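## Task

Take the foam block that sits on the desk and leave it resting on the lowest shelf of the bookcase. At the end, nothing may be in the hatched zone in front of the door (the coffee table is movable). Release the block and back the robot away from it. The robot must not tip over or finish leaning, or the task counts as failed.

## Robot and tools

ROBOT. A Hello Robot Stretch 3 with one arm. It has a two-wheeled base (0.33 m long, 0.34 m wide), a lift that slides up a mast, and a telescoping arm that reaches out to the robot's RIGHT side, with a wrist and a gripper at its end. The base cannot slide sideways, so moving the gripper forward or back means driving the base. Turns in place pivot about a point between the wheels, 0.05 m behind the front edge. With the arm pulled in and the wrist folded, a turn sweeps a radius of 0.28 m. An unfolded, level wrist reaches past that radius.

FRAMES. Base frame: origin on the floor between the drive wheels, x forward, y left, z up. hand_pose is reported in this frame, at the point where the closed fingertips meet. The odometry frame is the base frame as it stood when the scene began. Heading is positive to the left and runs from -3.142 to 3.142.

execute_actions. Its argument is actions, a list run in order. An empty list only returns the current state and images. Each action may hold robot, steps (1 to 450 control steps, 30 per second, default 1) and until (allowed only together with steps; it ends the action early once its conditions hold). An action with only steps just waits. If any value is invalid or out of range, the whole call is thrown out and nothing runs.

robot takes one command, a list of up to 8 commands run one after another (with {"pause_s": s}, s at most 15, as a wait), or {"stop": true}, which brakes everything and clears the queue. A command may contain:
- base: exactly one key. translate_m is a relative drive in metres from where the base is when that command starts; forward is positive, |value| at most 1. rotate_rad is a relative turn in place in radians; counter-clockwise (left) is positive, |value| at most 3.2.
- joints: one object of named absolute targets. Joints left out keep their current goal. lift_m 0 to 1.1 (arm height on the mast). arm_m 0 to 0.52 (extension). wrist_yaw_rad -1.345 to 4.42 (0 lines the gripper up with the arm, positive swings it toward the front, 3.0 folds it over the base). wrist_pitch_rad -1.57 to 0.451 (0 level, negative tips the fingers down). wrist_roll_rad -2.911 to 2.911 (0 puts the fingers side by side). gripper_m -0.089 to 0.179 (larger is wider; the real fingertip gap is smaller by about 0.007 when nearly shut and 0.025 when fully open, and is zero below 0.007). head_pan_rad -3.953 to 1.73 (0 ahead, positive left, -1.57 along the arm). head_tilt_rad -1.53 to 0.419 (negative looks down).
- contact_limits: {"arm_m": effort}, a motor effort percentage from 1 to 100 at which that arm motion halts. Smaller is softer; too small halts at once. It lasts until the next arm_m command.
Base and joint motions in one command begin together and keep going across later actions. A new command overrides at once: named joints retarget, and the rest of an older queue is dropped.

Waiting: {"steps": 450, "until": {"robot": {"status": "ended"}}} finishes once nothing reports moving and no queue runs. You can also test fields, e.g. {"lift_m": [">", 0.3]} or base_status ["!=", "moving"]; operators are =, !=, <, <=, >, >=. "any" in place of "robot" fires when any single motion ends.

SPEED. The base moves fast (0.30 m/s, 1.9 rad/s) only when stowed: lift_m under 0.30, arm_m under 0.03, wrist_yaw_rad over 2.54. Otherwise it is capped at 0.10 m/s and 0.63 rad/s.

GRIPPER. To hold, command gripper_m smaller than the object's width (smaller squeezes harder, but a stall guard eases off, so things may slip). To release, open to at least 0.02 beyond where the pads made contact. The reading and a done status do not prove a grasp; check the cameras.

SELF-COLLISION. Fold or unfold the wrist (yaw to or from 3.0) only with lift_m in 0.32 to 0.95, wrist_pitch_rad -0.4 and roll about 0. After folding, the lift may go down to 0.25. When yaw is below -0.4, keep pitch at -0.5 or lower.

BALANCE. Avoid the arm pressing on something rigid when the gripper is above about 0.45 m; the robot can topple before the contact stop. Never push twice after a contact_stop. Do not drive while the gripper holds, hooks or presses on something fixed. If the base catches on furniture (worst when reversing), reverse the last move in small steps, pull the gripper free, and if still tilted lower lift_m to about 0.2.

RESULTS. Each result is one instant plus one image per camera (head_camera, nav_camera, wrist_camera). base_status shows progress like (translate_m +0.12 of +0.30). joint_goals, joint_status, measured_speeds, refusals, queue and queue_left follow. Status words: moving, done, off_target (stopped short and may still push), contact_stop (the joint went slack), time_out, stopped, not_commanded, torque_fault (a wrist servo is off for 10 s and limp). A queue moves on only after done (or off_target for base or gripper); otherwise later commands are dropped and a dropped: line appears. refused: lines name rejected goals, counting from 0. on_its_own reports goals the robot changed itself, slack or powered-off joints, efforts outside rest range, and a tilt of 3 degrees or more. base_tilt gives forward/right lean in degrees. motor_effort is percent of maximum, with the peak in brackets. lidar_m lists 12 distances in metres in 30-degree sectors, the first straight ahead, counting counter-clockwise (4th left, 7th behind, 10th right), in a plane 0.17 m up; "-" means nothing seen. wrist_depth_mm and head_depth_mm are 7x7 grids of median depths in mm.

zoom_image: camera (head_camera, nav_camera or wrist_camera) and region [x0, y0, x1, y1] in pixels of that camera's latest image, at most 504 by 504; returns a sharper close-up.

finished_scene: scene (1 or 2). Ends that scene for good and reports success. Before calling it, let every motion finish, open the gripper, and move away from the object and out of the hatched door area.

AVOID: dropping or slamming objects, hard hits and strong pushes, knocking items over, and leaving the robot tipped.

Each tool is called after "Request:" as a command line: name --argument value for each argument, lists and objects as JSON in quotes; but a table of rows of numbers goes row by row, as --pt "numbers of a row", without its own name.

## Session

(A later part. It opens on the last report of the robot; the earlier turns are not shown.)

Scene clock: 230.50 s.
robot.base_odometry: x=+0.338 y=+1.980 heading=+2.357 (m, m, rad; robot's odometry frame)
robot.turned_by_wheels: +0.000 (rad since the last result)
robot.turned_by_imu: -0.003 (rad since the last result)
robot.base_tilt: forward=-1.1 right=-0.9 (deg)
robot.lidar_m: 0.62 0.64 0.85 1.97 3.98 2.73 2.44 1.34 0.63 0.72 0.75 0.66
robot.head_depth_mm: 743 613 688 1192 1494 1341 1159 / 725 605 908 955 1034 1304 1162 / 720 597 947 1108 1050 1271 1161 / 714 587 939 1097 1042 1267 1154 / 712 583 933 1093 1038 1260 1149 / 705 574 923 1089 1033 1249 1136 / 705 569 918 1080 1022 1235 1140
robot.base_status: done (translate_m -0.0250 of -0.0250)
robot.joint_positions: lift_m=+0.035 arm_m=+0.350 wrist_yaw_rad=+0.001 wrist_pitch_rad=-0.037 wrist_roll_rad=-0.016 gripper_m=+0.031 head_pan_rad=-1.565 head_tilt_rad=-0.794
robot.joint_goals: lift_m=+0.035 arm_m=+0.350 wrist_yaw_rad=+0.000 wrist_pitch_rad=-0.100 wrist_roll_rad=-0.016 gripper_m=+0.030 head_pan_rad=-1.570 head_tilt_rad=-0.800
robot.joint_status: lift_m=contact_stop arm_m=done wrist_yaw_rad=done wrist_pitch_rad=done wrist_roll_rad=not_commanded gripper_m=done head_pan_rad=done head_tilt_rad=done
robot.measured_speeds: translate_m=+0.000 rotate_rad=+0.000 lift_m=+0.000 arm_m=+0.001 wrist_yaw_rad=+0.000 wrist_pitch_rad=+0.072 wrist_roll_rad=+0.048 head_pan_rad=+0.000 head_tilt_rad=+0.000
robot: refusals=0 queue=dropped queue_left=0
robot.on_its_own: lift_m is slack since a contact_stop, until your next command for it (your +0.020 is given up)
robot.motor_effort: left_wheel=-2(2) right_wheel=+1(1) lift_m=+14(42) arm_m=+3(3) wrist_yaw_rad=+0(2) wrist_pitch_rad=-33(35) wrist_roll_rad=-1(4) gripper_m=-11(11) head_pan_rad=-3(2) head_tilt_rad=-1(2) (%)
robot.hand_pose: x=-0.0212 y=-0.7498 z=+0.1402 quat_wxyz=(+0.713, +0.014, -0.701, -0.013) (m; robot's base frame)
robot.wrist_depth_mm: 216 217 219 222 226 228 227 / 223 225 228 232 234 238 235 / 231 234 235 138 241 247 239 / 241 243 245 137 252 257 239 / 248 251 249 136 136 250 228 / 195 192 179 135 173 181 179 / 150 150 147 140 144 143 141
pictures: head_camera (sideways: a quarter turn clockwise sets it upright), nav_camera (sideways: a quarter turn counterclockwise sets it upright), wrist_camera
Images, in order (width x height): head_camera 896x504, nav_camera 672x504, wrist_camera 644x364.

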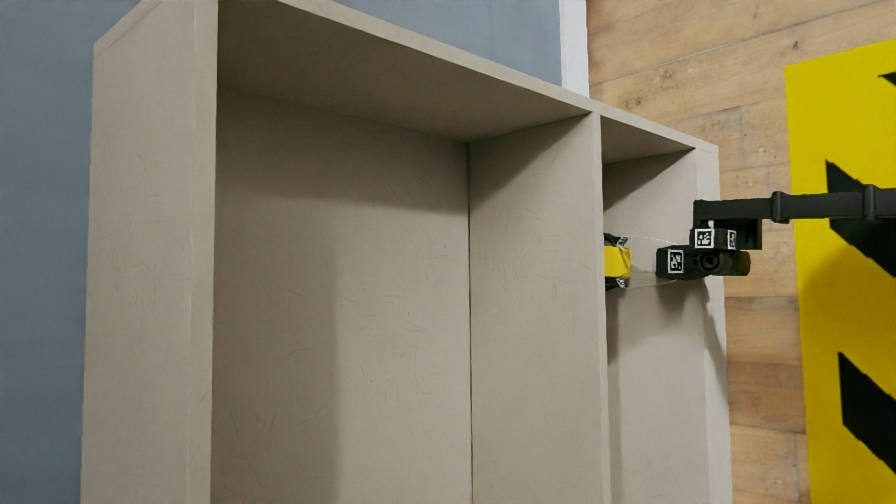

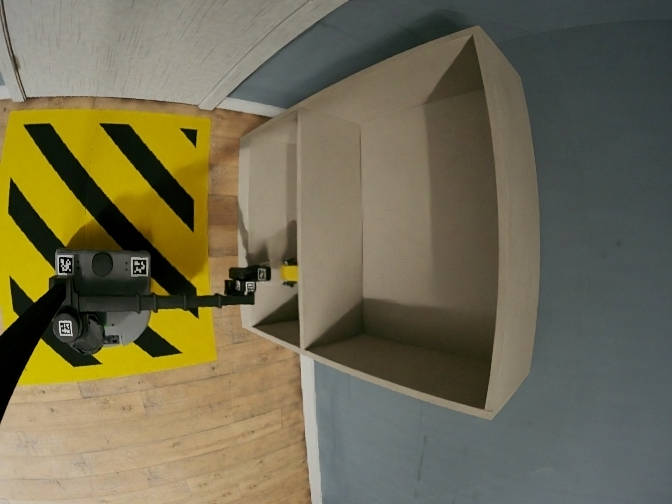

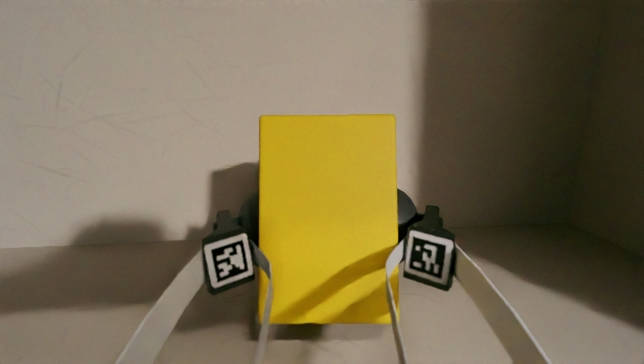

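Release; retract partially, raise, retract, back away.

Request:
execute_actions --actions '[{"robot":[{"joints":{"gripper_m":0.12}},{"joints":{"lift_m":0.06}},{"joints":{"arm_m":0.12}},{"joints":{"lift_m":0.25}},{"joints":{"arm_m":0.0}},{"base":{"translate_m":-1.0}}],"steps":450,"until":{"robot":{"status":"ended"}}},{"steps":400,"until":{"robot":{"status":"ended"}}}]'

Scene clock: 255.53 s.
robot.base_odometry: x=+1.045 y=+1.274 heading=+2.357 (m, m, rad; robot's odometry frame)
robot.turned_by_wheels: +0.000 (rad since the last result)
robot.turned_by_imu: -0.004 (rad since the last result)
robot.base_tilt: forward=-1.1 right=-0.8 (deg)
robot.lidar_m: 1.62 1.64 2.18 3.44 3.29 1.84 1.44 1.45 1.00 0.95 0.96 0.94
robot.head_depth_mm: 821 937 1100 1323 1531 1333 1164 / 819 934 1091 1311 1524 1333 1151 / 808 926 1084 1302 1514 1324 1156 / 806 918 1073 1290 1494 1315 1174 / 798 913 1063 1272 1476 1315 1144 / 797 903 1054 1253 1457 1306 1136 / 791 895 1046 1245 1452 1303 1137
robot.base_status: done (translate_m -1.0000 of -1.0000)
robot.joint_positions: lift_m=+0.250 arm_m=+0.002 wrist_yaw_rad=+0.001 wrist_pitch_rad=-0.117 wrist_roll_rad=-0.015 gripper_m=+0.120 head_pan_rad=-1.565 head_tilt_rad=-0.794
robot.joint_goals: lift_m=+0.250 arm_m=+0.000 wrist_yaw_rad=+0.000 wrist_pitch_rad=-0.100 wrist_roll_rad=-0.015 gripper_m=+0.120 head_pan_rad=-1.570 head_tilt_rad=-0.800
robot.joint_status: lift_m=done arm_m=done wrist_yaw_rad=done wrist_pitch_rad=done wrist_roll_rad=not_commanded gripper_m=done head_pan_rad=done head_tilt_rad=done
robot.measured_speeds: translate_m=+0.000 rotate_rad=+0.000 lift_m=+0.000 arm_m=+0.000 wrist_yaw_rad=+0.000 wrist_pitch_rad=+0.000 wrist_roll_rad=+0.000 head_pan_rad=+0.000 head_tilt_rad=+0.000
robot: refusals=0 queue=done queue_left=0
robot.motor_effort: left_wheel=+0(5) right_wheel=+1(2) lift_m=+40(45) arm_m=-2(2) wrist_yaw_rad=-1(2) wrist_pitch_rad=+8(31) wrist_roll_rad=+0(0) gripper_m=+0(81) head_pan_rad=-2(2) head_tilt_rad=-2(2) (%)
robot.hand_pose: x=-0.0212 y=-0.3990 z=+0.3346 quat_wxyz=(+0.711, +0.042, -0.700, -0.041) (m; robot's base frame)
robot.wrist_depth_mm: 593 617 616 621 642 642 657 / 629 632 645 651 656 678 691 / 656 672 675 687 708 702 723 / 700 707 729 730 734 741 777 / 722 738 741 760 762 766 769 / 654 651 637 628 631 593 621 / 536 523 518 515 511 503 496
pictures: head_camera (sideways: a quarter turn clockwise sets it upright), nav_camera (sideways: a quarter turn counterclockwise sets it upright), wrist_camera
Images, in order (width x height): head_camera 896x504, nav_camera 672x504, wrist_camera 644x364.

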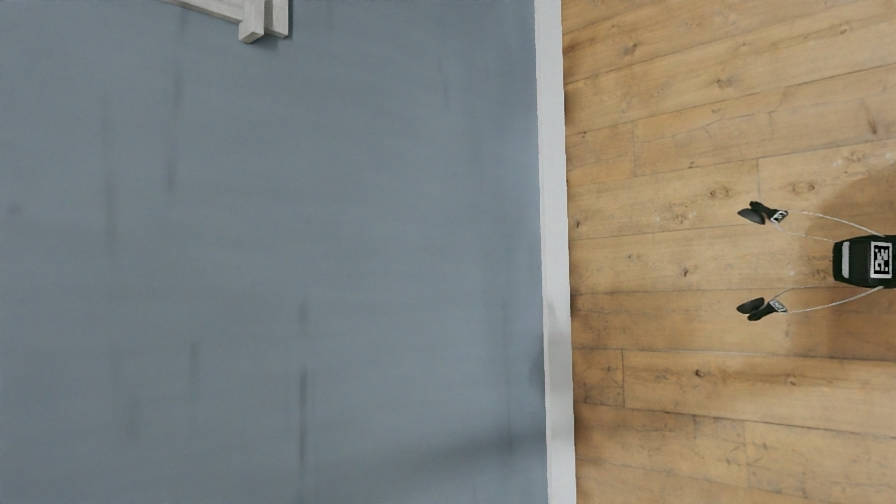

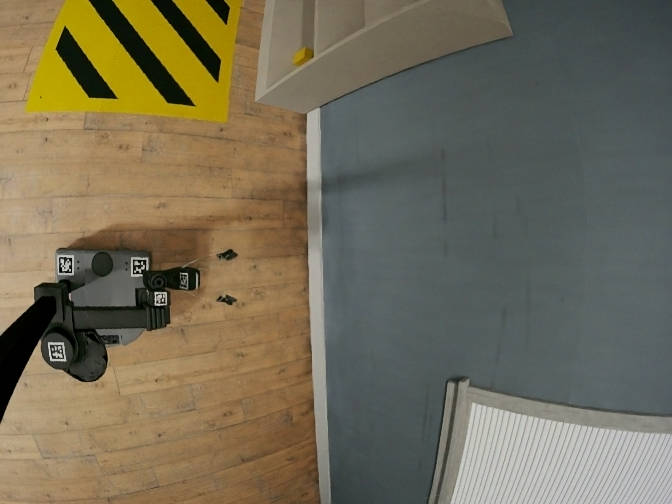

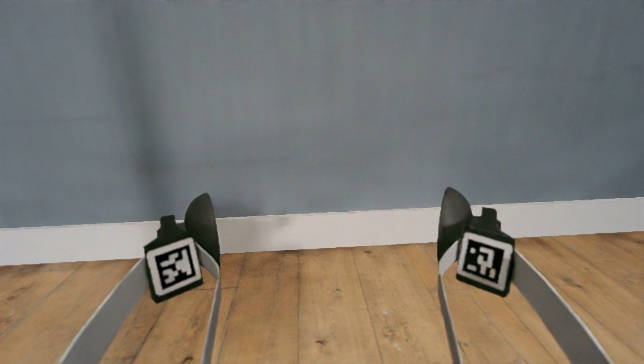

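Request:
finished_scene --scene 2

The scene is finished: the task was done.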